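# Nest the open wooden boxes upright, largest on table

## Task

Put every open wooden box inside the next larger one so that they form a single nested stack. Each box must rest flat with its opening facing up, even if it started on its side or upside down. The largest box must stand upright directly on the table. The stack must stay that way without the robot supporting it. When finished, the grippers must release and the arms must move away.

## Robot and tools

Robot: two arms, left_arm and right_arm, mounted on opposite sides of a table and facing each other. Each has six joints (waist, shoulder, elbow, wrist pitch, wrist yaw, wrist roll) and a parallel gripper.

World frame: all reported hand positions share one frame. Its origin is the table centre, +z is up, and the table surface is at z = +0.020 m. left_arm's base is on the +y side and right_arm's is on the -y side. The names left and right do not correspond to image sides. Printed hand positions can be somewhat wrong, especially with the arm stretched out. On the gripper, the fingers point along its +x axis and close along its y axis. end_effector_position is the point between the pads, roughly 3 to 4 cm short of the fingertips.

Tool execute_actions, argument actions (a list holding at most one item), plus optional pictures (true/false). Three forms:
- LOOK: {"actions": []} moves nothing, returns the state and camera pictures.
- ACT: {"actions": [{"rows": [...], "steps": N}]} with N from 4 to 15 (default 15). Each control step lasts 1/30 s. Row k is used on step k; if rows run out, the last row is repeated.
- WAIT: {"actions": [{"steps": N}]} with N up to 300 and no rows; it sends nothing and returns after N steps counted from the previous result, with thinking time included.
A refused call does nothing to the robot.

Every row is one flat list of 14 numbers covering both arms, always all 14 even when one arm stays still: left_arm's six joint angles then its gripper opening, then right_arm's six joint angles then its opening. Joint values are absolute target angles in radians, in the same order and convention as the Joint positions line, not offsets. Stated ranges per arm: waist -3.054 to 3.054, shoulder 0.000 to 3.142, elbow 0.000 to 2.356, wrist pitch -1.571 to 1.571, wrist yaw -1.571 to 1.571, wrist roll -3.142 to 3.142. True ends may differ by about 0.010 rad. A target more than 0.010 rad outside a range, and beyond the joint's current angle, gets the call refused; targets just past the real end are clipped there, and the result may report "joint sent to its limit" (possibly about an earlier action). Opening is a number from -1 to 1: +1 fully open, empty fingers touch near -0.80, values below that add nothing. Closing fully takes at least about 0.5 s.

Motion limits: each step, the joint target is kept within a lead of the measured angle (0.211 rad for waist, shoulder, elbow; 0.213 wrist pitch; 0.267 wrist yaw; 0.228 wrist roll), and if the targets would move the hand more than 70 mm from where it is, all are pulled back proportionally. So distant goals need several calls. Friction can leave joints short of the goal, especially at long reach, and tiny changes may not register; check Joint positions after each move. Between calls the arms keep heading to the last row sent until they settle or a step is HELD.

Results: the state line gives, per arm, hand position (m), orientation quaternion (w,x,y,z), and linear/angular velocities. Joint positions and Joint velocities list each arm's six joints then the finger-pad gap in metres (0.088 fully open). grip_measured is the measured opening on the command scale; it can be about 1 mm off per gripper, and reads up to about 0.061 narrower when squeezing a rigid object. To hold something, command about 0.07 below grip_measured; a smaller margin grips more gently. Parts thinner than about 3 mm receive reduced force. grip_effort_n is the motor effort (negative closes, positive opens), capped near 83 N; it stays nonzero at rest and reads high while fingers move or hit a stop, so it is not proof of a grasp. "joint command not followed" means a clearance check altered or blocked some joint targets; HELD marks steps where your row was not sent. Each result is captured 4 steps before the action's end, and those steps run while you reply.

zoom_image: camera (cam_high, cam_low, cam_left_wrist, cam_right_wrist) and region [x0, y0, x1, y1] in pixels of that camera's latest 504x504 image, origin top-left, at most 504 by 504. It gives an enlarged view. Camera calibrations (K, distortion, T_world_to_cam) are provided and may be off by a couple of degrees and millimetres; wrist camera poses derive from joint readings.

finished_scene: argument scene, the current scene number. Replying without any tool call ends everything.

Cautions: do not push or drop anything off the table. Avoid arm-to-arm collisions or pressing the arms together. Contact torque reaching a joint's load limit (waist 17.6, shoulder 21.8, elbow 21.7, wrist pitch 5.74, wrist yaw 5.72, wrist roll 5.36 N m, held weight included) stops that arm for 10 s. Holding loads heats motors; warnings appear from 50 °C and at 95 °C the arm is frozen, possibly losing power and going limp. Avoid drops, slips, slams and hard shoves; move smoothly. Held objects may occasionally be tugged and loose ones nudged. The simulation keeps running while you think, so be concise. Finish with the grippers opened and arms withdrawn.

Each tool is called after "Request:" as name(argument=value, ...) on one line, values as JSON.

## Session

Request:
execute_actions(actions=[], pictures=true)

Scene clock: 0.00 s of 4500.00 s.
left_arm: end_effector_position=(-0.1057, +0.0343, +0.1563) grip_measured=+0.846 grip_effort_n=n/a end_effector_quat_wxyz=(+0.578, +0.015, +0.816, +0.012) end_effector_velocity=(-0.003, +0.001, -0.001) end_effector_angular_velocity=(+0.012, -0.005, +0.002) | right_arm: end_effector_position=(+0.3330, -0.2260, +0.2230) grip_measured=+0.838 grip_effort_n=n/a end_effector_quat_wxyz=(+0.029, +0.830, +0.001, -0.557) end_effector_velocity=(-0.003, -0.001, -0.003) end_effector_angular_velocity=(-0.001, +0.025, +0.005)
Joint positions: left_arm=[-0.067  2.151  1.795 -1.405  1.034 -1.1    0.08 ] | right_arm=[-0.593  1.912  1.278 -0.928  0.098 -2.169  0.08 ]
Joint velocities: left_arm=[-0.007 -0.002  0.002 -0.007 -0.007 -0.007 -0.   ] | right_arm=[-0.002  0.002 -0.002 -0.007 -0.022 -0.007 -0.   ]
Motor temperatures (°C, as the motors report them): left_arm=[25 25 28 26 26 25] | right_arm=[27 31 29 26 25 25]
Heat: left arm: hottest elbow 28 °C (+0.0 °C/min); right arm: hottest shoulder 31 °C (+0.0 °C/min).
camera_calibration (this result's frames):
cam_left_wrist: T_world_to_cam=[[-0.0493941, -0.997308, -0.0541925, 0.0537389], [-0.781087, 0.0047558, 0.624404, -0.14652], [-0.622466, 0.0731709, -0.779219, 0.127883], [0, 0, 0, 1]] pos_world=[-0.0321879, 0.0449338, 0.194049]
cam_right_wrist: T_world_to_cam=[[-0.0665906, 0.994948, -0.0751252, 0.27809], [0.776346, 0.0989619, 0.622489, -0.343704], [0.626779, -0.0168713, -0.779014, 0.0434989], [0, 0, 0, 1]] pos_world=[0.258087, -0.241937, 0.26873]

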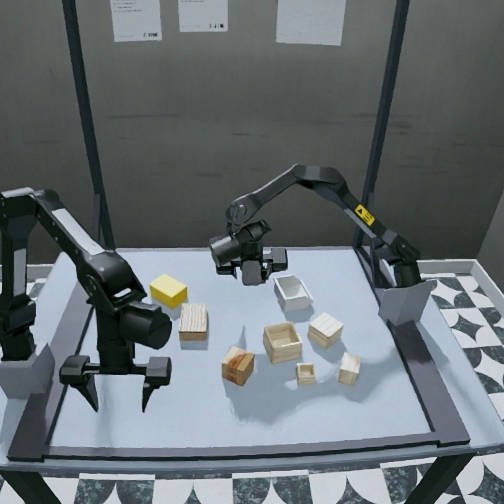

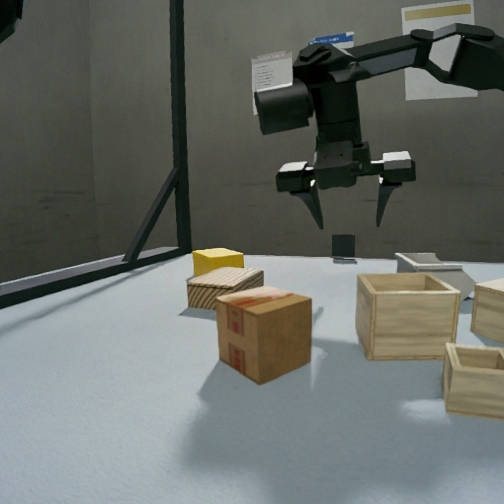

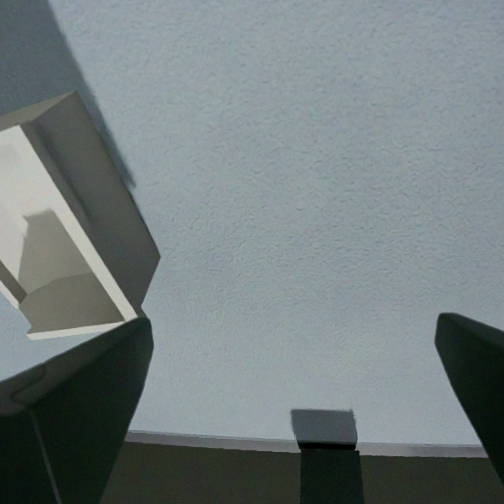

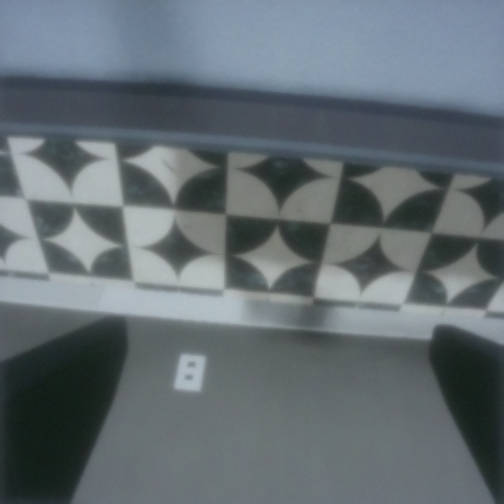

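Request:
zoom_image(camera="cam_high", region=[240, 290, 400, 410])

Region (240, 290, 400, 410) of cam_high's 504x504 image, scaled by 3.150, with more detail than that image has; it fills the top 378 rows of this view, and the rest is white.

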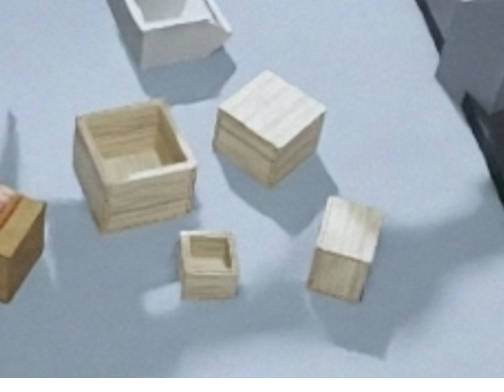

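Request:
execute_actions(actions=[{"rows":[[0.519,2.11,1.518,-1.389,0.622,-1.1,1,-0.593,1.912,1.278,-0.928,0.098,-2.169,1]],"steps":15}])

Request:
execute_actions(actions=[{"steps":15}], pictures=true)

Scene clock: 1.57 s of 4500.00 s.
left_arm: end_effector_position=(+0.0197, +0.1164, +0.1881) grip_measured=+0.997 grip_effort_n=15.6 end_effector_quat_wxyz=(+0.671, -0.062, +0.724, +0.150) end_effector_velocity=(+0.330, +0.213, +0.206) end_effector_angular_velocity=(-0.133, -0.518, +0.958) | right_arm: end_effector_position=(+0.3330, -0.2260, +0.2230) grip_measured=+0.988 grip_effort_n=19.3 end_effector_quat_wxyz=(+0.029, +0.830, +0.001, -0.557) end_effector_velocity=(+0.002, +0.000, +0.001) end_effector_angular_velocity=(+0.009, +0.003, +0.003)
Joint positions: left_arm=[ 0.215  2.133  1.574 -1.393  0.711 -1.1    0.088] | right_arm=[-0.593  1.912  1.278 -0.928  0.098 -2.169  0.087]
Joint velocities: left_arm=[ 1.106 -0.017 -0.335  0.022 -0.549 -0.022  0.003] | right_arm=[-0.007 -0.002 -0.002  0.007 -0.007 -0.007  0.004]
Motor temperatures (°C, as the motors report them): left_arm=[26 25 28 26 26 25] | right_arm=[27 31 29 26 25 25]
Heat: left arm: hottest elbow 28 °C (+0.0 °C/min); right arm: hottest shoulder 31 °C (+0.0 °C/min).
Steps of this call (steps 1 to 36: nothing new was sent; steps 37 to 47: the first 11 steps of this action). Readings (joint positions):
37: left_arm=[-0.064 2.150 1.785 -1.400 1.024 -1.100] | right_arm=[-0.593 1.912 1.278 -0.928 0.098 -2.169]
38: left_arm=[-0.053 2.143 1.762 -1.396 0.989 -1.100] | right_arm=[-0.593 1.912 1.278 -0.928 0.098 -2.169]
40: left_arm=[-0.008 2.135 1.710 -1.399 0.920 -1.100] | right_arm=[-0.593 1.912 1.278 -0.928 0.098 -2.169]
44: left_arm=[0.112 2.135 1.617 -1.395 0.781 -1.100] | right_arm=[-0.593 1.912 1.278 -0.928 0.098 -2.169]
47: the state above

Scene clock: 2.07 s of 4500.00 s.
left_arm: end_effector_position=(+0.0903, +0.1702, +0.2485) grip_measured=+1.000 grip_effort_n=15.6 end_effector_quat_wxyz=(-0.680, +0.189, -0.683, -0.187) end_effector_velocity=(-0.002, +0.004, -0.002) end_effector_angular_velocity=(+0.015, +0.008, +0.015) | right_arm: end_effector_position=(+0.3330, -0.2260, +0.2230) grip_measured=+0.997 grip_effort_n=19.3 end_effector_quat_wxyz=(+0.029, +0.830, +0.001, -0.557) end_effector_velocity=(-0.000, -0.003, +0.000) end_effector_angular_velocity=(-0.003, +0.010, -0.001)
Joint positions: left_arm=[ 0.512  2.122  1.525 -1.39   0.627 -1.1    0.088] | right_arm=[-0.593  1.912  1.278 -0.928  0.098 -2.169  0.088]
Joint velocities: left_arm=[-0.002 -0.002 -0.012 -0.007 -0.007 -0.007  0.   ] | right_arm=[-0.007 -0.002 -0.002 -0.007 -0.007 -0.007  0.   ]
Motor temperatures (°C, as the motors report them): left_arm=[26 25 28 26 26 25] | right_arm=[27 31 29 26 25 25]
Heat: left arm: hottest elbow 28 °C (+0.0 °C/min); right arm: hottest shoulder 31 °C (+0.0 °C/min).
Kept back: nothing.
Steps of this call (steps 1 to 4: the last 4 steps of your previous action; steps 5 to 15: the robot went on to your last target). Readings (joint positions):
1: left_arm=[0.253 2.133 1.564 -1.392 0.693 -1.100] | right_arm=[-0.593 1.912 1.278 -0.928 0.098 -2.169]
2: left_arm=[0.292 2.133 1.555 -1.392 0.679 -1.100] | right_arm=[-0.593 1.912 1.278 -0.928 0.098 -2.169]
4: left_arm=[0.374 2.132 1.543 -1.391 0.658 -1.100] | right_arm=[-0.593 1.912 1.278 -0.928 0.098 -2.169]
8: left_arm=[0.495 2.126 1.530 -1.390 0.632 -1.100] | right_arm=[-0.593 1.912 1.278 -0.928 0.098 -2.169]
15: the state above
camera_calibration (this result's frames):
cam_left_wrist: T_world_to_cam=[[0.485073, -0.874061, -0.0268745, 0.127973], [-0.819881, -0.465264, 0.333653, 0.104053], [-0.304136, -0.139812, -0.942313, 0.359901], [0, 0, 0, 1]] pos_world=[0.132694, 0.210586, 0.307861]
cam_right_wrist: T_world_to_cam=[[-0.0665906, 0.994948, -0.0751252, 0.27809], [0.776346, 0.0989619, 0.622489, -0.343704], [0.626779, -0.0168713, -0.779014, 0.0434989], [0, 0, 0, 1]] pos_world=[0.258087, -0.241937, 0.26873]

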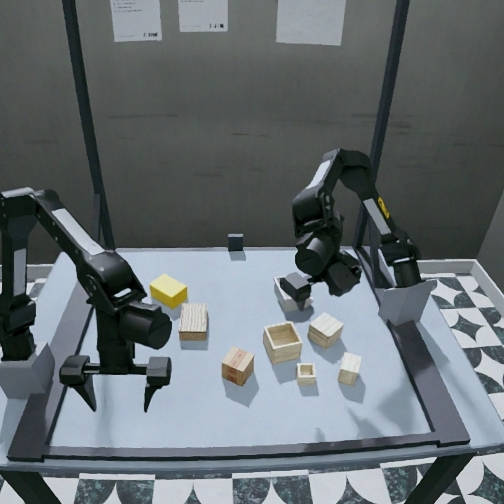

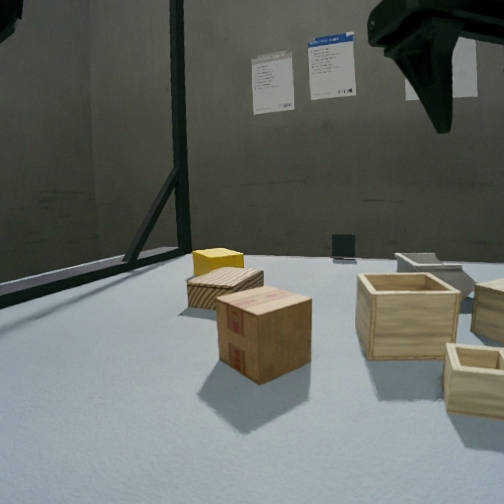

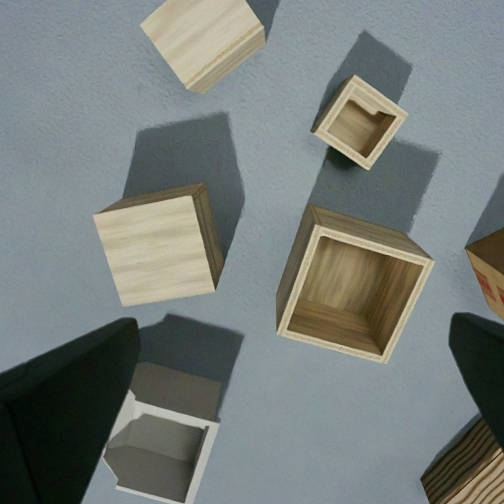

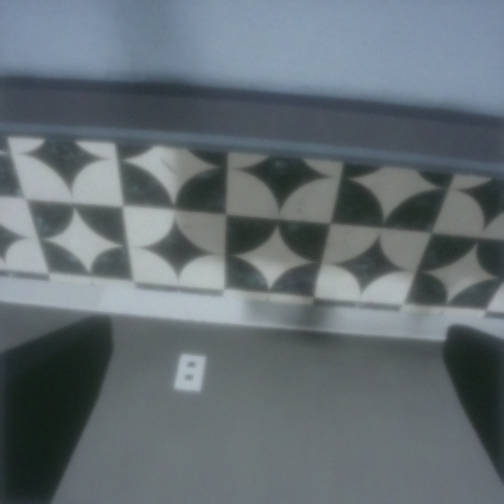

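Request:
execute_actions(actions=[{"rows":[[0.276,2.05,1.31,-1.06,0.70,-1.15,-0.2,-0.3,1.5,1.0,-0.9,0.0,-2.169,1]],"steps":15}])

Request:
execute_actions(actions=[{"steps":10}], pictures=true)

Scene clock: 4.57 s of 4500.00 s.
left_arm: end_effector_position=(+0.0553, +0.1429, +0.1689) grip_measured=-0.097 grip_effort_n=-11.4 end_effector_quat_wxyz=(-0.697, +0.102, -0.700, -0.116) end_effector_velocity=(+0.018, -0.012, +0.008) end_effector_angular_velocity=(-0.136, -0.122, -0.084) | right_arm: end_effector_position=(+0.2139, -0.2316, +0.2327) grip_measured=+0.998 grip_effort_n=19.3 end_effector_quat_wxyz=(+0.086, +0.814, +0.152, -0.554) end_effector_velocity=(-0.077, +0.004, +0.129) end_effector_angular_velocity=(+0.507, -0.141, +0.281)
Joint positions: left_arm=[ 0.274  2.071  1.326 -1.09   0.692 -1.144  0.034] | right_arm=[-0.32   1.558  1.04  -0.905  0.01  -2.169  0.088]
Joint velocities: left_arm=[ 0.027 -0.081 -0.09   0.227 -0.007 -0.037 -0.058] | right_arm=[ 0.11  -0.632 -0.1    0.051 -0.022 -0.007  0.   ]
Motor temperatures (°C, as the motors report them): left_arm=[26 26 28 26 26 25] | right_arm=[27 32 29 26 25 25]
Heat: left arm: hottest elbow 28 °C (+0.0 °C/min); right arm: hottest shoulder 32 °C (+0.0 °C/min).
Steps of this call (steps 1 to 15: the robot went on to your last target; steps 16 to 64: nothing new was sent; steps 65 to 75: the first 11 steps of this action). Readings (joint positions):
65: left_arm=[0.511 2.118 1.509 -1.371 0.627 -1.104] | right_arm=[-0.589 1.901 1.267 -0.919 0.098 -2.169]
66: left_arm=[0.492 2.103 1.474 -1.320 0.635 -1.111] | right_arm=[-0.570 1.877 1.238 -0.907 0.086 -2.169]
68: left_arm=[0.422 2.083 1.412 -1.249 0.659 -1.125] | right_arm=[-0.501 1.811 1.174 -0.915 0.056 -2.169]
72: left_arm=[0.291 2.077 1.344 -1.125 0.688 -1.139] | right_arm=[-0.356 1.653 1.066 -0.908 0.017 -2.169]
75: the state above

Scene clock: 4.90 s of 4500.00 s.
left_arm: end_effector_position=(+0.0570, +0.1412, +0.1697) grip_measured=-0.192 grip_effort_n=-18.8 end_effector_quat_wxyz=(-0.701, +0.106, -0.698, -0.106) end_effector_velocity=(-0.003, +0.002, -0.001) end_effector_angular_velocity=(+0.004, +0.012, +0.013) | right_arm: end_effector_position=(+0.2062, -0.2355, +0.2364) grip_measured=+0.998 grip_effort_n=19.3 end_effector_quat_wxyz=(+0.084, +0.814, +0.167, -0.551) end_effector_velocity=(-0.005, -0.002, +0.006) end_effector_angular_velocity=(+0.013, -0.014, +0.023)
Joint positions: left_arm=[ 0.277  2.062  1.316 -1.064  0.696 -1.147  0.03 ] | right_arm=[-0.305  1.511  1.016 -0.902  0.005 -2.169  0.088]
Joint velocities: left_arm=[-0.002 -0.002 -0.007 -0.007  0.007 -0.007 -0.002] | right_arm=[ 0.012 -0.037 -0.007 -0.007  0.007 -0.007 -0.   ]
Motor temperatures (°C, as the motors report them): left_arm=[26 26 28 26 26 25] | right_arm=[27 32 29 26 25 25]
Heat: left arm: hottest elbow 28 °C (+0.0 °C/min); right arm: hottest shoulder 32 °C (+0.0 °C/min).
Kept back: nothing.
Steps of this call (steps 1 to 4: the last 4 steps of your previous action; steps 5 to 10: the robot went on to your last target). Readings (joint positions):
1: left_arm=[0.275 2.069 1.324 -1.083 0.692 -1.144] | right_arm=[-0.317 1.541 1.037 -0.903 0.009 -2.169]
2: left_arm=[0.276 2.066 1.323 -1.078 0.693 -1.145] | right_arm=[-0.315 1.529 1.034 -0.902 0.008 -2.169]
4: left_arm=[0.277 2.064 1.320 -1.071 0.695 -1.146] | right_arm=[-0.312 1.518 1.027 -0.902 0.007 -2.169]
8: left_arm=[0.277 2.062 1.317 -1.065 0.696 -1.147] | right_arm=[-0.306 1.513 1.017 -0.902 0.005 -2.169]
10: the state above
camera_calibration (this result's frames):
cam_left_wrist: T_world_to_cam=[[0.266508, -0.963408, -0.0286277, 0.142006], [-0.908682, -0.26105, 0.325805, 0.0671649], [-0.321356, -0.0608161, -0.945003, 0.261666], [0, 0, 0, 1]] pos_world=[0.107274, 0.170256, 0.229458]
cam_right_wrist: T_world_to_cam=[[-0.394532, 0.918688, 0.0188713, 0.307501], [0.719465, 0.29607, 0.628261, -0.195864], [0.571589, 0.261446, -0.777774, 0.209871], [0, 0, 0, 1]] pos_world=[0.142276, -0.279379, 0.280483]

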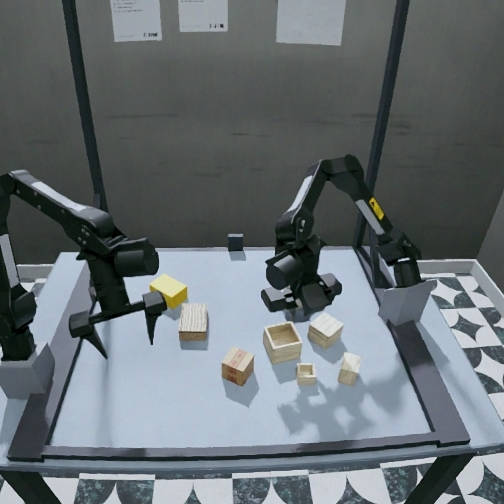

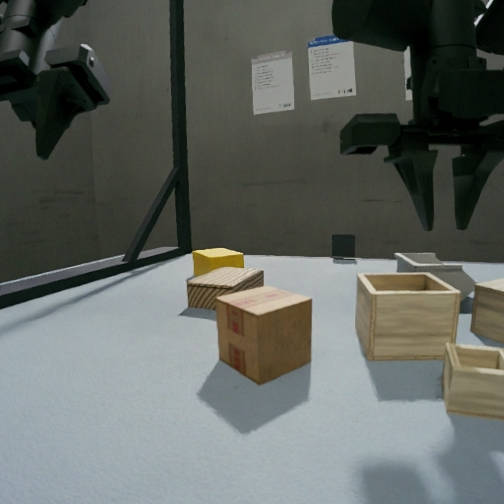

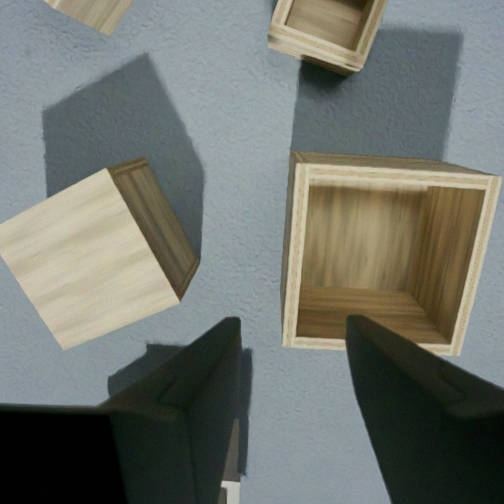

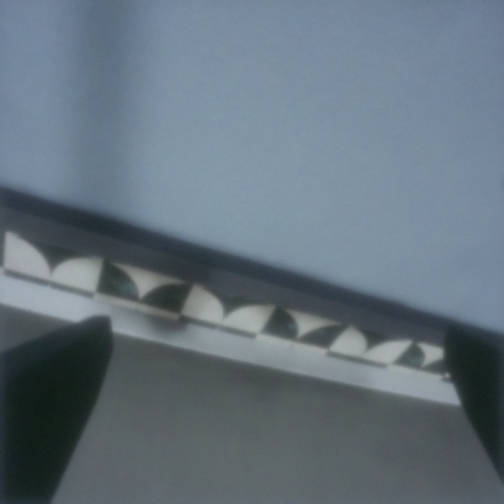

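Request:
execute_actions(actions=[{"rows":[[0.135,2.135,1.14,-0.685,0.725,-1.22,-0.2,-0.305,1.51,1.0,-0.9,0.0,-2.169,1]],"steps":15}])

Request:
execute_actions(actions=[{"steps":8}], pictures=true)

Scene clock: 5.53 s of 4500.00 s.
left_arm: end_effector_position=(+0.0574, +0.1429, +0.0937) grip_measured=-0.197 grip_effort_n=-18.4 end_effector_quat_wxyz=(-0.705, +0.064, -0.703, -0.067) end_effector_velocity=(+0.026, -0.046, +0.001) end_effector_angular_velocity=(-0.192, -0.106, -0.169) | right_arm: end_effector_position=(+0.2054, -0.2355, +0.2371) grip_measured=+0.998 grip_effort_n=19.8 end_effector_quat_wxyz=(+0.084, +0.814, +0.169, -0.550) end_effector_velocity=(-0.000, +0.001, +0.000) end_effector_angular_velocity=(+0.001, +0.001, +0.022)
Joint positions: left_arm=[ 0.135  2.128  1.152 -0.72   0.72  -1.213  0.029] | right_arm=[-0.304  1.507  1.015 -0.902  0.004 -2.169  0.088]
Joint velocities: left_arm=[ 0.002 -0.002  0.002  0.286  0.007 -0.022 -0.   ] | right_arm=[-0.002 -0.002 -0.002  0.007 -0.007 -0.022 -0.   ]
Motor temperatures (°C, as the motors report them): left_arm=[27 26 28 26 26 25] | right_arm=[27 32 29 26 25 25]
Heat: left arm: hottest elbow 28 °C (+0.0 °C/min); right arm: hottest shoulder 32 °C (+10.8 °C/min).
Steps of this call (steps 1 to 8: the robot went on to your last target; steps 9 to 19: the first 11 steps of this action). Readings (joint positions):
9: left_arm=[0.273 2.064 1.302 -1.041 0.698 -1.155] | right_arm=[-0.304 1.507 1.015 -0.902 0.004 -2.169]
10: left_arm=[0.260 2.064 1.276 -0.990 0.702 -1.168] | right_arm=[-0.304 1.507 1.015 -0.902 0.004 -2.169]
12: left_arm=[0.209 2.080 1.224 -0.905 0.712 -1.188] | right_arm=[-0.304 1.507 1.015 -0.902 0.004 -2.169]
16: left_arm=[0.139 2.126 1.161 -0.764 0.717 -1.207] | right_arm=[-0.304 1.507 1.015 -0.902 0.004 -2.169]
19: the state above

Scene clock: 5.80 s of 4500.00 s.
left_arm: end_effector_position=(+0.0597, +0.1404, +0.0929) grip_measured=-0.197 grip_effort_n=-18.8 end_effector_quat_wxyz=(-0.708, +0.065, -0.701, -0.058) end_effector_velocity=(+0.002, -0.002, -0.001) end_effector_angular_velocity=(-0.023, -0.004, +0.006) | right_arm: end_effector_position=(+0.2054, -0.2355, +0.2371) grip_measured=+0.998 grip_effort_n=18.4 end_effector_quat_wxyz=(+0.084, +0.814, +0.169, -0.550) end_effector_velocity=(-0.001, -0.008, -0.002) end_effector_angular_velocity=(-0.033, +0.015, -0.009)
Joint positions: left_arm=[ 0.135  2.128  1.146 -0.691  0.721 -1.216  0.029] | right_arm=[-0.304  1.507  1.015 -0.902  0.004 -2.169  0.088]
Joint velocities: left_arm=[ 0.002 -0.002 -0.012  0.037  0.007 -0.022  0.   ] | right_arm=[-0.007 -0.002 -0.002 -0.037 -0.007 -0.007 -0.   ]
Motor temperatures (°C, as the motors report them): left_arm=[27 26 28 26 26 25] | right_arm=[27 32 29 26 25 25]
Heat: left arm: hottest elbow 28 °C (+0.0 °C/min); right arm: hottest shoulder 32 °C (+10.3 °C/min).
Kept back: nothing.
Steps of this call (steps 1 to 4: the last 4 steps of your previous action; steps 5 to 8: the robot went on to your last target). Readings (joint positions):
1: left_arm=[0.135 2.128 1.152 -0.711 0.720 -1.214] | right_arm=[-0.304 1.507 1.015 -0.902 0.004 -2.169]
2: left_arm=[0.135 2.128 1.152 -0.705 0.720 -1.214] | right_arm=[-0.304 1.507 1.015 -0.902 0.004 -2.169]
4: left_arm=[0.135 2.128 1.149 -0.698 0.720 -1.216] | right_arm=[-0.304 1.507 1.015 -0.902 0.004 -2.169]
8: the state above
camera_calibration (this result's frames):
cam_left_wrist: T_world_to_cam=[[0.142985, -0.989581, -0.016867, 0.148238], [-0.936612, -0.1408, 0.320833, 0.0796825], [-0.319865, -0.0300765, -0.946986, 0.185743], [0, 0, 0, 1]] pos_world=[0.112848, 0.163499, 0.152832]
cam_right_wrist: T_world_to_cam=[[-0.396861, 0.917633, 0.0212196, 0.306889], [0.718376, 0.29613, 0.629478, -0.195804], [0.571346, 0.265059, -0.776728, 0.211516], [0, 0, 0, 1]] pos_world=[0.141604, -0.279693, 0.281032]

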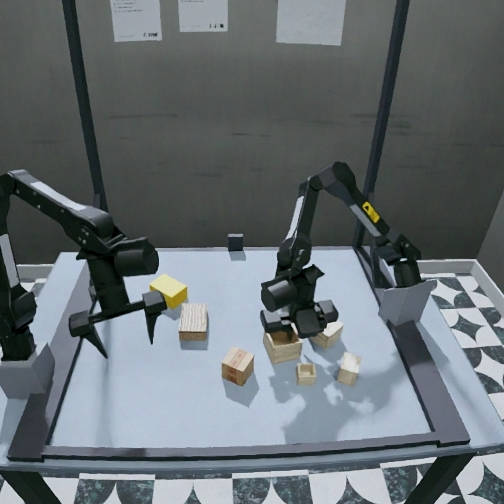

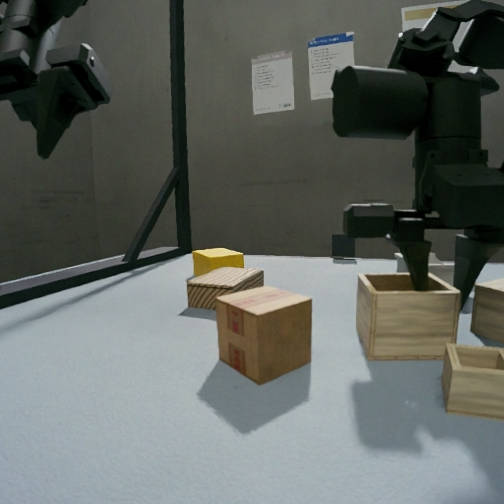

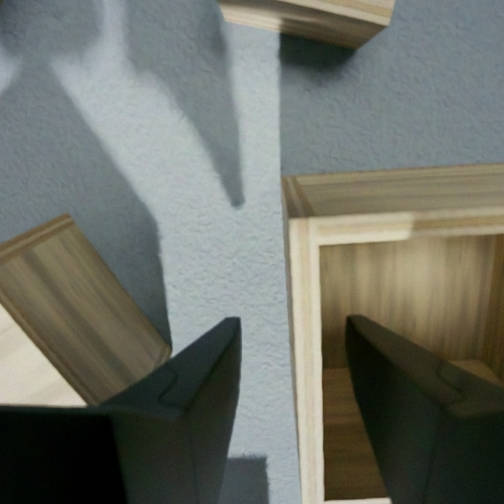

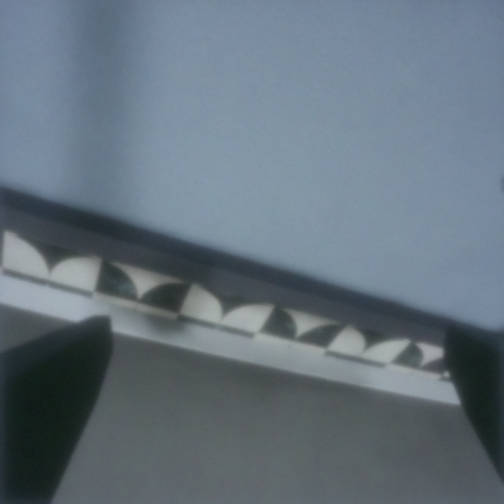

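Request:
execute_actions(actions=[{"rows":[[0.135,2.128,1.146,-0.69,0.721,-1.216,-1,-0.305,1.3,0.8,-0.9,0.0,-2.169,1]],"steps":15}])

Request:
execute_actions(actions=[{"rows":[[0.2,2.09,1.22,-0.85,0.71,-1.216,-1,-0.305,1.3,0.8,-0.9,0.0,-2.169,1]],"steps":10}])

Request:
execute_actions(actions=[{"rows":[[0.0,2.38,2.01,-1.19,0.73,-1.216,-1,-0.305,1.3,0.8,-0.9,0.0,-2.169,1]],"steps":15}])

Request:
execute_actions(actions=[{"steps":20}], pictures=true)

Scene clock: 6.73 s of 4500.00 s.
left_arm: end_effector_position=(+0.0599, +0.1403, +0.0929) grip_measured=-0.727 grip_effort_n=-83.5 end_effector_quat_wxyz=(-0.708, +0.066, -0.701, -0.057) end_effector_velocity=(+0.000, +0.001, -0.001) end_effector_angular_velocity=(+0.010, -0.003, -0.004) | right_arm: end_effector_position=(+0.1958, -0.2834, +0.2252) grip_measured=+0.998 grip_effort_n=18.8 end_effector_quat_wxyz=(+0.084, +0.814, +0.168, -0.550) end_effector_velocity=(-0.005, -0.016, -0.004) end_effector_angular_velocity=(+0.018, -0.000, +0.017)
Joint positions: left_arm=[ 0.135  2.128  1.145 -0.688  0.722 -1.217  0.003] | right_arm=[-0.304  1.316  0.825 -0.903  0.004 -2.169  0.088]
Joint velocities: left_arm=[-0.002  0.002  0.002 -0.007 -0.007  0.007  0.   ] | right_arm=[ 0.002 -0.09  -0.076  0.007 -0.007 -0.007 -0.   ]
Motor temperatures (°C, as the motors report them): left_arm=[27 26 28 26 26 25] | right_arm=[27 32 29 26 25 25]
Heat: left arm: hottest elbow 28 °C (+0.0 °C/min); right arm: hottest shoulder 32 °C (+8.9 °C/min).
Steps of this call (steps 1 to 17: the robot went on to your last target; steps 18 to 28: the first 11 steps of this action). Readings (joint positions):
18: left_arm=[0.135 2.128 1.145 -0.687 0.721 -1.217] | right_arm=[-0.304 1.492 1.000 -0.890 0.004 -2.169]
19: left_arm=[0.135 2.128 1.145 -0.687 0.721 -1.217] | right_arm=[-0.304 1.459 0.962 -0.878 0.004 -2.169]
21: left_arm=[0.135 2.128 1.145 -0.687 0.721 -1.217] | right_arm=[-0.304 1.382 0.890 -0.911 0.004 -2.169]
25: left_arm=[0.135 2.128 1.145 -0.688 0.722 -1.217] | right_arm=[-0.304 1.329 0.837 -0.903 0.004 -2.169]
28: the state above

Scene clock: 7.07 s of 4500.00 s.
left_arm: end_effector_position=(+0.0608, +0.1421, +0.1146) grip_measured=-0.727 grip_effort_n=-83.5 end_effector_quat_wxyz=(-0.703, +0.087, -0.701, -0.088) end_effector_velocity=(+0.023, -0.032, +0.107) end_effector_angular_velocity=(-0.152, -0.090, +0.146) | right_arm: end_effector_position=(+0.1954, -0.2856, +0.2245) grip_measured=+0.998 grip_effort_n=18.8 end_effector_quat_wxyz=(+0.083, +0.814, +0.169, -0.550) end_effector_velocity=(-0.001, -0.003, -0.000) end_effector_angular_velocity=(-0.003, +0.006, +0.006)
Joint positions: left_arm=[ 0.181  2.113  1.195 -0.813  0.716 -1.217  0.003] | right_arm=[-0.304  1.307  0.815 -0.902  0.004 -2.169  0.088]
Joint velocities: left_arm=[ 0.212 -0.12   0.188 -0.256 -0.022 -0.022  0.   ] | right_arm=[-0.002 -0.012 -0.007 -0.007 -0.007 -0.007 -0.   ]
Motor temperatures (°C, as the motors report them): left_arm=[27 26 28 26 26 25] | right_arm=[27 32 29 26 25 25]
Heat: left arm: hottest elbow 28 °C (+0.0 °C/min); right arm: hottest shoulder 32 °C (+8.5 °C/min).
Steps of this call (steps 1 to 4: the last 4 steps of your previous action; steps 5 to 10: the first 6 steps of this action). Readings (joint positions):
5: left_arm=[0.137 2.127 1.152 -0.705 0.722 -1.217] | right_arm=[-0.304 1.309 0.817 -0.902 0.004 -2.169]
6: left_arm=[0.143 2.127 1.165 -0.745 0.721 -1.217] | right_arm=[-0.304 1.308 0.817 -0.902 0.004 -2.169]
8: left_arm=[0.164 2.121 1.181 -0.790 0.718 -1.217] | right_arm=[-0.304 1.307 0.816 -0.902 0.004 -2.169]
10: the state above

Scene clock: 7.57 s of 4500.00 s.
left_arm: end_effector_position=(+0.0411, +0.0763, +0.1037) grip_measured=-0.725 grip_effort_n=-83.5 end_effector_quat_wxyz=(+0.685, -0.025, +0.715, +0.135) end_effector_velocity=(-0.073, -0.368, +0.069) end_effector_angular_velocity=(-0.614, -0.132, -0.864) | right_arm: end_effector_position=(+0.1953, -0.2857, +0.2245) grip_measured=+0.998 grip_effort_n=18.8 end_effector_quat_wxyz=(+0.083, +0.814, +0.169, -0.550) end_effector_velocity=(-0.003, -0.005, -0.002) end_effector_angular_velocity=(-0.027, +0.009, +0.018)
Joint positions: left_arm=[ 0.055  2.343  1.674 -1.165  0.711 -1.222  0.003] | right_arm=[-0.304  1.306  0.815 -0.902  0.004 -2.169  0.088]
Joint velocities: left_arm=[-0.261  0.198  1.306 -0.081  0.154  0.007 -0.   ] | right_arm=[ 0.002 -0.002 -0.002 -0.022 -0.007 -0.022 -0.   ]
Motor temperatures (°C, as the motors report them): left_arm=[27 26 28 26 26 25] | right_arm=[27 32 29 26 25 25]
Heat: left arm: hottest elbow 28 °C (+0.0 °C/min); right arm: hottest shoulder 32 °C (+7.9 °C/min).
Steps of this call (steps 1 to 4: the last 4 steps of your previous action; steps 5 to 15: the first 11 steps of this action). Readings (joint positions):
5: left_arm=[0.188 2.118 1.228 -0.866 0.711 -1.217] | right_arm=[-0.304 1.306 0.815 -0.902 0.004 -2.169]
6: left_arm=[0.167 2.153 1.274 -0.926 0.711 -1.217] | right_arm=[-0.304 1.306 0.815 -0.902 0.004 -2.169]
8: left_arm=[0.098 2.236 1.373 -1.003 0.713 -1.218] | right_arm=[-0.304 1.306 0.815 -0.902 0.004 -2.169]
12: left_arm=[0.071 2.316 1.541 -1.153 0.702 -1.223] | right_arm=[-0.304 1.306 0.815 -0.902 0.004 -2.169]
15: the state above

Scene clock: 8.23 s of 4500.00 s.
left_arm: end_effector_position=(+0.0084, -0.0107, +0.1323) grip_measured=-0.725 grip_effort_n=-83.5 end_effector_quat_wxyz=(+0.708, +0.000, +0.706, -0.002) end_effector_velocity=(-0.004, +0.001, +0.003) end_effector_angular_velocity=(+0.009, -0.004, -0.004) | right_arm: end_effector_position=(+0.1953, -0.2857, +0.2245) grip_measured=+0.998 grip_effort_n=18.8 end_effector_quat_wxyz=(+0.083, +0.814, +0.169, -0.550) end_effector_velocity=(-0.001, -0.001, +0.001) end_effector_angular_velocity=(-0.003, +0.006, +0.006)
Joint positions: left_arm=[-0.006  2.371  2.    -1.189  0.731 -1.218  0.003] | right_arm=[-0.304  1.306  0.815 -0.902  0.004 -2.169  0.088]
Joint velocities: left_arm=[-0.002 -0.007  0.007 -0.022 -0.007  0.007 -0.   ] | right_arm=[-0.002 -0.002  0.002 -0.007 -0.007 -0.007 -0.   ]
Motor temperatures (°C, as the motors report them): left_arm=[27 26 28 26 26 25] | right_arm=[27 32 29 26 25 25]
Heat: left arm: hottest elbow 28 °C (+0.0 °C/min); right arm: hottest shoulder 32 °C (+7.3 °C/min).
Kept back: nothing.
Steps of this call (steps 1 to 4: the last 4 steps of your previous action; steps 5 to 20: the robot went on to your last target). Readings (joint positions):
1: left_arm=[0.044 2.350 1.718 -1.168 0.718 -1.220] | right_arm=[-0.304 1.306 0.815 -0.902 0.004 -2.169]
2: left_arm=[0.030 2.357 1.763 -1.170 0.723 -1.219] | right_arm=[-0.304 1.306 0.815 -0.902 0.004 -2.169]
4: left_arm=[0.004 2.368 1.848 -1.179 0.725 -1.219] | right_arm=[-0.304 1.306 0.815 -0.902 0.004 -2.169]
8: left_arm=[-0.015 2.370 1.960 -1.182 0.731 -1.218] | right_arm=[-0.304 1.306 0.815 -0.902 0.004 -2.169]
20: the state above
camera_calibration (this result's frames):
cam_left_wrist: T_world_to_cam=[[-0.034521, -0.999067, -0.0259374, 0.00931723], [-0.945005, 0.0241852, 0.326161, -0.00120561], [-0.32523, 0.0357704, -0.944958, 0.202589], [0, 0, 0, 1]] pos_world=[0.0650702, 0.00209103, 0.192073]
cam_right_wrist: T_world_to_cam=[[-0.397064, 0.917532, 0.0217888, 0.349076], [0.718189, 0.295841, 0.629828, -0.165897], [0.571441, 0.26573, -0.776429, 0.220897], [0, 0, 0, 1]] pos_world=[0.131521, -0.329909, 0.268392]

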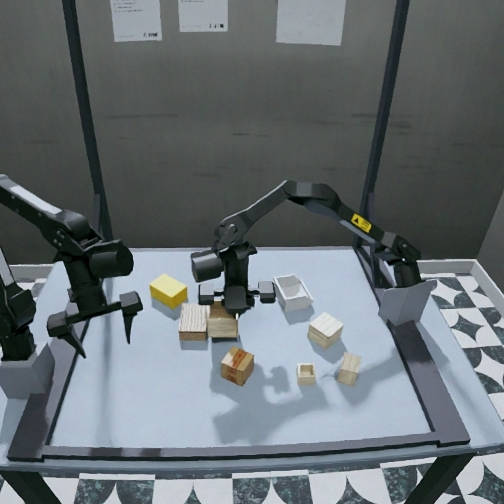

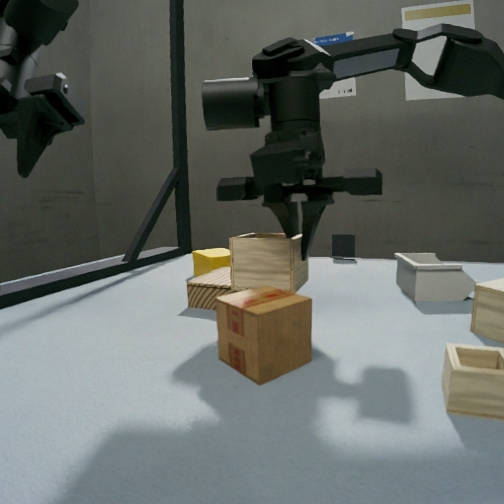

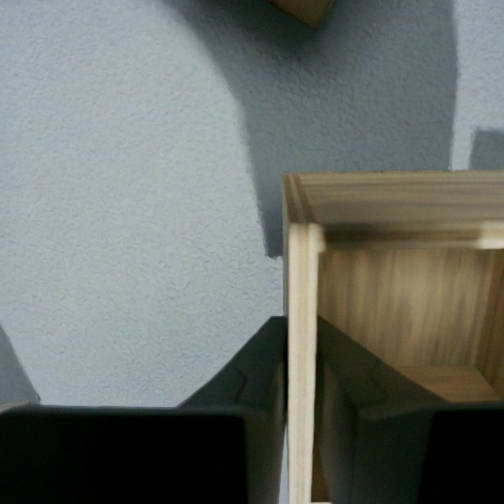

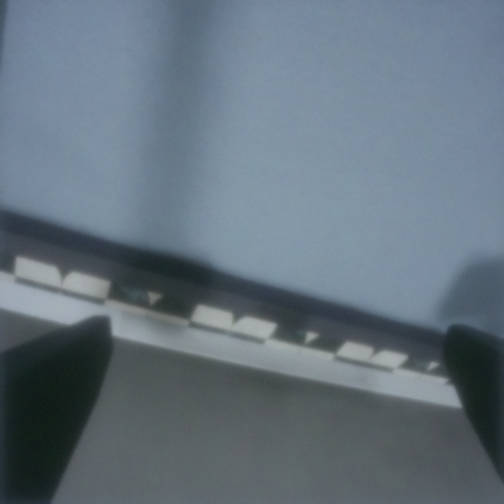

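Request:
execute_actions(actions=[{"rows":[[-0.03,2.35,1.90,-1.10,0.73,-1.216,-1,-0.305,1.3,0.8,-0.9,0.0,-2.169,1],[-0.03,2.35,1.90,-1.10,0.73,-1.216,-1,-0.305,1.3,0.8,-0.9,0.0,-2.169,1],[-0.03,2.35,1.90,-1.10,0.73,-1.216,-1,-0.305,1.3,0.8,-0.9,0.0,-2.169,1],[-0.03,2.35,1.90,-1.10,0.73,-1.216,-1,-0.305,1.3,0.8,-0.9,0.0,-2.169,1],[-0.03,2.35,1.90,-1.10,0.73,-1.216,-1,-0.305,1.3,0.8,-0.9,0.0,-2.169,1],[-0.058,2.337,1.826,-0.997,0.727,-1.216,-1,-0.305,1.3,0.8,-0.9,0.0,-2.169,1]],"steps":15}])

Request:
execute_actions(actions=[{"steps":8}], pictures=true)

Scene clock: 8.93 s of 4500.00 s.
left_arm: end_effector_position=(+0.0117, -0.0008, +0.0977) grip_measured=-0.725 grip_effort_n=-83.5 end_effector_quat_wxyz=(+0.708, +0.020, +0.706, -0.019) end_effector_velocity=(-0.005, -0.016, +0.023) end_effector_angular_velocity=(-0.149, -0.069, -0.108) | right_arm: end_effector_position=(+0.1953, -0.2856, +0.2245) grip_measured=+0.998 grip_effort_n=19.3 end_effector_quat_wxyz=(+0.083, +0.814, +0.169, -0.550) end_effector_velocity=(+0.002, -0.003, +0.000) end_effector_angular_velocity=(-0.008, -0.006, -0.004)
Joint positions: left_arm=[-0.047  2.358  1.854 -1.025  0.73  -1.218  0.003] | right_arm=[-0.304  1.306  0.815 -0.902  0.004 -2.169  0.088]
Joint velocities: left_arm=[ 0.012 -0.139 -0.144  0.212 -0.022 -0.022 -0.   ] | right_arm=[-0.007 -0.002 -0.002 -0.007  0.007 -0.007 -0.   ]
Motor temperatures (°C, as the motors report them): left_arm=[27 27 28 26 26 25] | right_arm=[27 32 29 26 25 25]
Heat: left arm: hottest elbow 28 °C (+0.0 °C/min); right arm: hottest shoulder 32 °C (+6.7 °C/min).
Steps of this call (steps 1 to 10: the robot went on to your last target; steps 11 to 21: the first 11 steps of this action). Readings (joint positions):
11: left_arm=[-0.007 2.371 1.992 -1.179 0.731 -1.218] | right_arm=[-0.304 1.306 0.815 -0.902 0.004 -2.169]
12: left_arm=[-0.009 2.368 1.975 -1.158 0.731 -1.218] | right_arm=[-0.304 1.306 0.815 -0.902 0.004 -2.169]
14: left_arm=[-0.016 2.366 1.948 -1.136 0.731 -1.218] | right_arm=[-0.304 1.306 0.815 -0.902 0.004 -2.169]
18: left_arm=[-0.039 2.363 1.881 -1.061 0.731 -1.218] | right_arm=[-0.304 1.306 0.815 -0.902 0.004 -2.169]
21: the state above

Scene clock: 9.20 s of 4500.00 s.
left_arm: end_effector_position=(+0.0100, -0.0010, +0.0959) grip_measured=-0.725 grip_effort_n=-83.5 end_effector_quat_wxyz=(+0.708, +0.022, +0.705, -0.026) end_effector_velocity=(-0.004, -0.004, +0.002) end_effector_angular_velocity=(-0.027, -0.000, -0.019) | right_arm: end_effector_position=(+0.1953, -0.2856, +0.2245) grip_measured=+0.998 grip_effort_n=19.8 end_effector_quat_wxyz=(+0.083, +0.814, +0.169, -0.550) end_effector_velocity=(-0.000, +0.001, +0.000) end_effector_angular_velocity=(+0.001, +0.001, +0.022)
Joint positions: left_arm=[-0.052  2.349  1.836 -1.003  0.73  -1.218  0.003] | right_arm=[-0.304  1.306  0.815 -0.902  0.004 -2.169  0.088]
Joint velocities: left_arm=[-0.002 -0.022 -0.022  0.037  0.007 -0.007  0.   ] | right_arm=[-0.002 -0.002 -0.002  0.007 -0.007 -0.022 -0.   ]
Motor temperatures (°C, as the motors report them): left_arm=[28 27 28 26 26 25] | right_arm=[27 32 29 26 25 25]
Heat: left arm: hottest waist 28 °C (+0.0 °C/min); right arm: hottest shoulder 32 °C (+6.5 °C/min).
Kept back: nothing.
Steps of this call (steps 1 to 4: the last 4 steps of your previous action; steps 5 to 8: the robot went on to your last target). Readings (joint positions):
1: left_arm=[-0.047 2.354 1.850 -1.019 0.730 -1.218] | right_arm=[-0.304 1.306 0.815 -0.902 0.004 -2.169]
2: left_arm=[-0.049 2.352 1.846 -1.014 0.730 -1.218] | right_arm=[-0.304 1.306 0.815 -0.902 0.004 -2.169]
4: left_arm=[-0.052 2.351 1.841 -1.008 0.730 -1.218] | right_arm=[-0.304 1.306 0.815 -0.902 0.004 -2.169]
8: the state above
camera_calibration (this result's frames):
cam_left_wrist: T_world_to_cam=[[-0.0984572, -0.994872, -0.0231389, 0.018485], [-0.941641, 0.0856175, 0.32555, 0.0120598], [-0.321899, 0.0538412, -0.945242, 0.168351], [0, 0, 0, 1]] pos_world=[0.0673681, 0.00829342, 0.155634]
cam_right_wrist: T_world_to_cam=[[-0.397165, 0.917482, 0.0220734, 0.348951], [0.718095, 0.295696, 0.630002, -0.166007], [0.571489, 0.266065, -0.77628, 0.220937], [0, 0, 0, 1]] pos_world=[0.131537, -0.329852, 0.268391]

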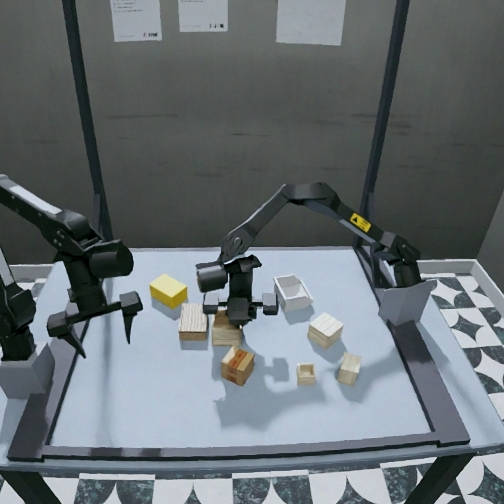

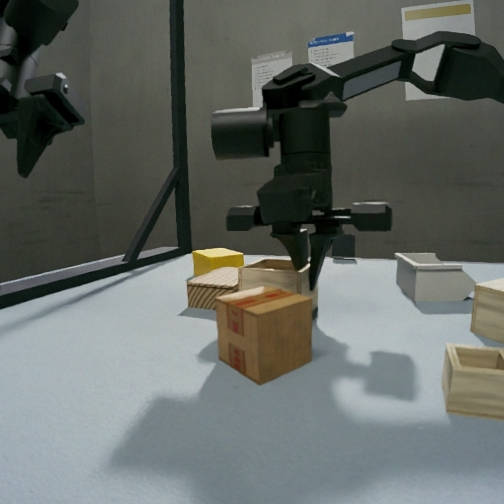

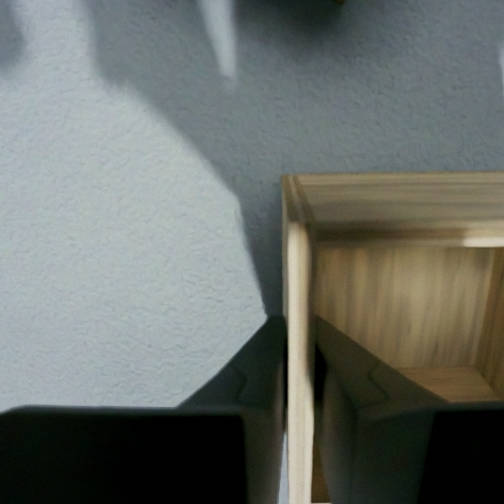

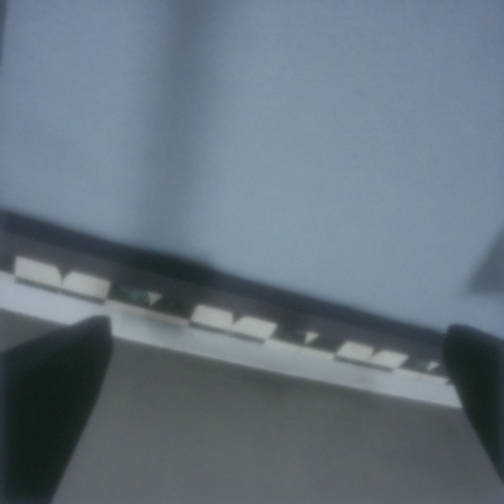

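Request:
execute_actions(actions=[{"rows":[[-0.052,2.36,1.836,-1.0,0.73,-1.216,-0.5,-0.305,1.3,0.8,-0.9,0.0,-2.169,1]],"steps":10}])

Request:
execute_actions(actions=[{"rows":[[0.03,2.30,1.90,-1.2,0.73,-1.216,-0.5,-0.305,1.3,0.8,-0.9,0.0,-2.169,1]],"steps":12}])

Request:
execute_actions(actions=[{"rows":[[0.357,1.797,0.89,-0.958,0.679,0.09,1,-0.305,1.3,0.8,-0.9,0.0,-2.169,1]],"steps":15}])

Request:
execute_actions(actions=[{"steps":25}], pictures=true)

Scene clock: 9.80 s of 4500.00 s.
left_arm: end_effector_position=(+0.0097, -0.0010, +0.0954) grip_measured=-0.604 grip_effort_n=17.4 end_effector_quat_wxyz=(+0.708, +0.023, +0.705, -0.027) end_effector_velocity=(-0.005, +0.003, -0.002) end_effector_angular_velocity=(+0.022, -0.001, -0.005) | right_arm: end_effector_position=(+0.1953, -0.2856, +0.2245) grip_measured=+0.998 grip_effort_n=19.3 end_effector_quat_wxyz=(+0.083, +0.814, +0.169, -0.550) end_effector_velocity=(-0.002, -0.005, -0.002) end_effector_angular_velocity=(-0.017, +0.025, -0.001)
Joint positions: left_arm=[-0.053  2.348  1.834 -0.999  0.73  -1.218  0.009] | right_arm=[-0.304  1.306  0.815 -0.902  0.004 -2.169  0.088]
Joint velocities: left_arm=[-0.012 -0.002  0.002 -0.022 -0.007  0.007  0.035] | right_arm=[-0.007 -0.002 -0.002 -0.022 -0.022 -0.007 -0.   ]
Motor temperatures (°C, as the motors report them): left_arm=[28 27 28 26 26 25] | right_arm=[27 32 29 27 25 25]
Heat: left arm: hottest waist 28 °C (+0.0 °C/min); right arm: hottest shoulder 32 °C (+6.1 °C/min).
Steps of this call (steps 1 to 12: the robot went on to your last target; steps 13 to 18: the first 6 steps of this action). Readings (joint positions):
13: left_arm=[-0.052 2.347 1.834 -1.000 0.730 -1.218] | right_arm=[-0.304 1.306 0.815 -0.902 0.004 -2.169]
14: left_arm=[-0.052 2.347 1.834 -1.000 0.730 -1.218] | right_arm=[-0.304 1.306 0.815 -0.902 0.004 -2.169]
16: left_arm=[-0.052 2.347 1.834 -0.999 0.730 -1.218] | right_arm=[-0.304 1.306 0.815 -0.902 0.004 -2.169]
18: the state above

Scene clock: 10.20 s of 4500.00 s.
left_arm: end_effector_position=(+0.0161, +0.0113, +0.1364) grip_measured=-0.507 grip_effort_n=15.6 end_effector_quat_wxyz=(+0.706, -0.014, +0.707, +0.022) end_effector_velocity=(+0.012, -0.008, +0.125) end_effector_angular_velocity=(-0.154, -0.083, +0.116) | right_arm: end_effector_position=(+0.1953, -0.2857, +0.2245) grip_measured=+0.998 grip_effort_n=19.3 end_effector_quat_wxyz=(+0.083, +0.814, +0.169, -0.550) end_effector_velocity=(-0.004, -0.004, -0.002) end_effector_angular_velocity=(-0.018, +0.025, +0.004)
Joint positions: left_arm=[ 0.025  2.322  1.885 -1.172  0.73  -1.218  0.014] | right_arm=[-0.304  1.306  0.815 -0.902  0.004 -2.169  0.088]
Joint velocities: left_arm=[ 0.198 -0.149  0.105 -0.198 -0.022 -0.007  0.002] | right_arm=[-0.002 -0.002 -0.002 -0.022 -0.022 -0.007 -0.   ]
Motor temperatures (°C, as the motors report them): left_arm=[28 27 28 26 26 25] | right_arm=[27 32 29 27 25 25]
Heat: left arm: hottest waist 28 °C (+0.0 °C/min); right arm: hottest shoulder 32 °C (+5.9 °C/min).
Steps of this call (steps 1 to 4: the last 4 steps of your previous action; steps 5 to 12: the first 8 steps of this action). Readings (joint positions):
5: left_arm=[-0.052 2.348 1.840 -1.017 0.730 -1.218] | right_arm=[-0.304 1.306 0.815 -0.902 0.004 -2.169]
6: left_arm=[-0.046 2.348 1.852 -1.063 0.730 -1.218] | right_arm=[-0.304 1.306 0.815 -0.902 0.004 -2.169]
8: left_arm=[-0.022 2.342 1.863 -1.127 0.730 -1.218] | right_arm=[-0.304 1.306 0.815 -0.902 0.004 -2.169]
12: the state above

Scene clock: 10.70 s of 4500.00 s.
left_arm: end_effector_position=(+0.0629, +0.0696, +0.2492) grip_measured=+0.709 grip_effort_n=15.6 end_effector_quat_wxyz=(+0.771, +0.007, +0.616, -0.162) end_effector_velocity=(-0.053, +0.301, +0.230) end_effector_angular_velocity=(-0.210, -0.659, -0.927) | right_arm: end_effector_position=(+0.1953, -0.2857, +0.2245) grip_measured=+0.998 grip_effort_n=19.3 end_effector_quat_wxyz=(+0.083, +0.814, +0.169, -0.550) end_effector_velocity=(+0.002, -0.006, +0.001) end_effector_angular_velocity=(-0.022, -0.018, -0.006)
Joint positions: left_arm=[ 0.32   1.982  1.524 -0.986  0.685 -0.806  0.074] | right_arm=[-0.304  1.306  0.815 -0.902  0.004 -2.169  0.088]
Joint velocities: left_arm=[ 0.686 -1.316 -1.326  0.168 -0.081  1.429  0.175] | right_arm=[-0.002 -0.007 -0.002 -0.022  0.022 -0.007 -0.   ]
Motor temperatures (°C, as the motors report them): left_arm=[28 27 28 26 26 25] | right_arm=[27 32 29 27 25 25]
Heat: left arm: hottest waist 28 °C (+0.0 °C/min); right arm: hottest shoulder 32 °C (+5.6 °C/min).
Steps of this call (steps 1 to 4: the last 4 steps of your previous action; steps 5 to 15: the first 11 steps of this action). Readings (joint positions):
5: left_arm=[0.033 2.301 1.880 -1.173 0.730 -1.200] | right_arm=[-0.304 1.306 0.815 -0.902 0.004 -2.169]
6: left_arm=[0.044 2.279 1.847 -1.138 0.726 -1.163] | right_arm=[-0.304 1.306 0.815 -0.902 0.004 -2.169]
8: left_arm=[0.090 2.231 1.782 -1.088 0.714 -1.096] | right_arm=[-0.304 1.306 0.815 -0.902 0.004 -2.169]
12: left_arm=[0.227 2.107 1.654 -1.016 0.697 -0.951] | right_arm=[-0.304 1.306 0.815 -0.902 0.004 -2.169]
15: the state above

Scene clock: 11.53 s of 4500.00 s.
left_arm: end_effector_position=(+0.0258, +0.2274, +0.1590) grip_measured=+1.000 grip_effort_n=15.6 end_effector_quat_wxyz=(+0.648, +0.284, +0.646, -0.285) end_effector_velocity=(-0.005, +0.008, -0.005) end_effector_angular_velocity=(+0.013, +0.023, -0.062) | right_arm: end_effector_position=(+0.1953, -0.2857, +0.2245) grip_measured=+0.998 grip_effort_n=19.3 end_effector_quat_wxyz=(+0.083, +0.814, +0.169, -0.550) end_effector_velocity=(-0.000, +0.001, -0.001) end_effector_angular_velocity=(+0.002, +0.005, +0.007)
Joint positions: left_arm=[ 0.352  1.807  0.898 -0.96   0.68   0.076  0.088] | right_arm=[-0.304  1.306  0.815 -0.902  0.004 -2.169  0.088]
Joint velocities: left_arm=[-0.002 -0.002 -0.027 -0.007  0.007  0.081  0.   ] | right_arm=[-0.002  0.002 -0.002  0.007 -0.007 -0.007 -0.   ]
Motor temperatures (°C, as the motors report them): left_arm=[28 27 28 26 26 25] | right_arm=[27 32 29 27 25 25]
Heat: left arm: hottest waist 28 °C (+0.0 °C/min); right arm: hottest shoulder 32 °C (+5.2 °C/min).
Kept back: nothing.
Steps of this call (steps 1 to 4: the last 4 steps of your previous action; steps 5 to 25: the robot went on to your last target). Readings (joint positions):
1: left_arm=[0.339 1.940 1.480 -0.980 0.683 -0.757] | right_arm=[-0.304 1.306 0.815 -0.902 0.004 -2.169]
2: left_arm=[0.350 1.901 1.437 -0.975 0.683 -0.709] | right_arm=[-0.304 1.306 0.815 -0.902 0.004 -2.169]
4: left_arm=[0.355 1.843 1.356 -0.967 0.683 -0.611] | right_arm=[-0.304 1.306 0.815 -0.902 0.004 -2.169]
8: left_arm=[0.351 1.811 1.186 -0.961 0.683 -0.416] | right_arm=[-0.304 1.306 0.815 -0.902 0.004 -2.169]
25: the state above
camera_calibration (this result's frames):
cam_left_wrist: T_world_to_cam=[[-0.757488, -0.652234, -0.0283315, 0.18864], [-0.623525, 0.709923, 0.327453, -0.163614], [-0.193463, 0.265707, -0.944443, 0.169138], [0, 0, 0, 1]] pos_world=[0.0735967, 0.194249, 0.218661]
cam_right_wrist: T_world_to_cam=[[-0.397165, 0.917482, 0.0220734, 0.349031], [0.718095, 0.295696, 0.630002, -0.165947], [0.571489, 0.266065, -0.77628, 0.220944], [0, 0, 0, 1]] pos_world=[0.131522, -0.329946, 0.268357]

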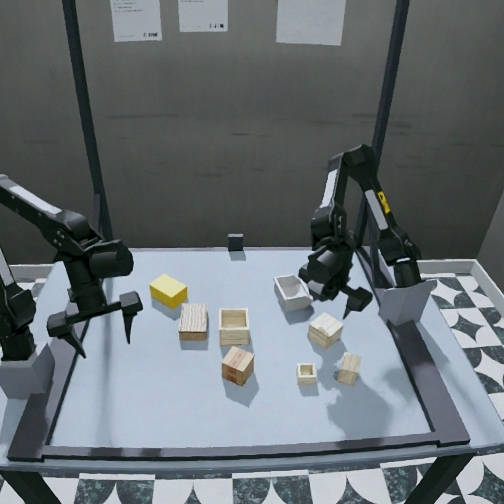

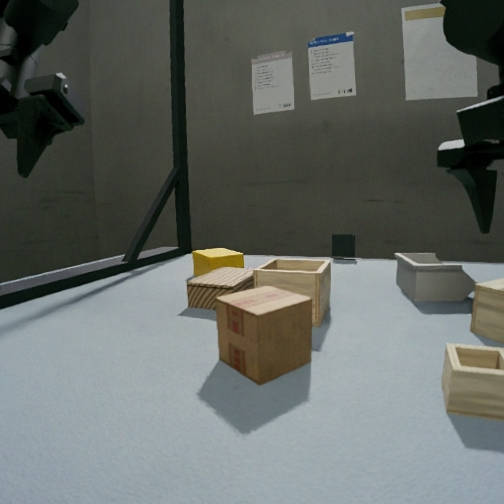

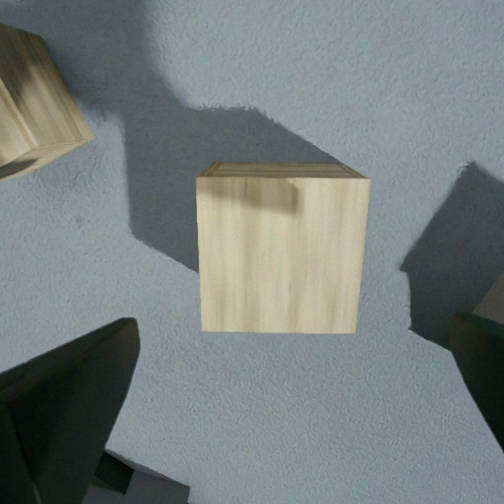

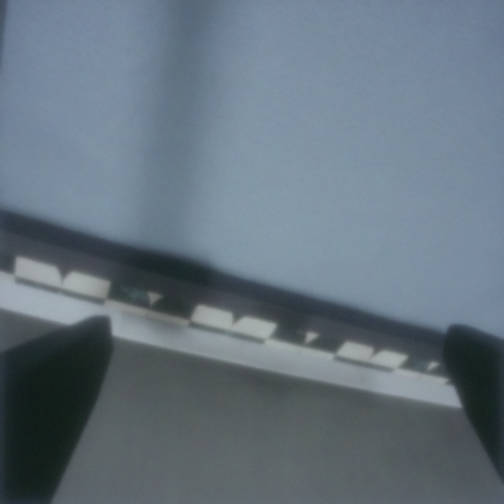

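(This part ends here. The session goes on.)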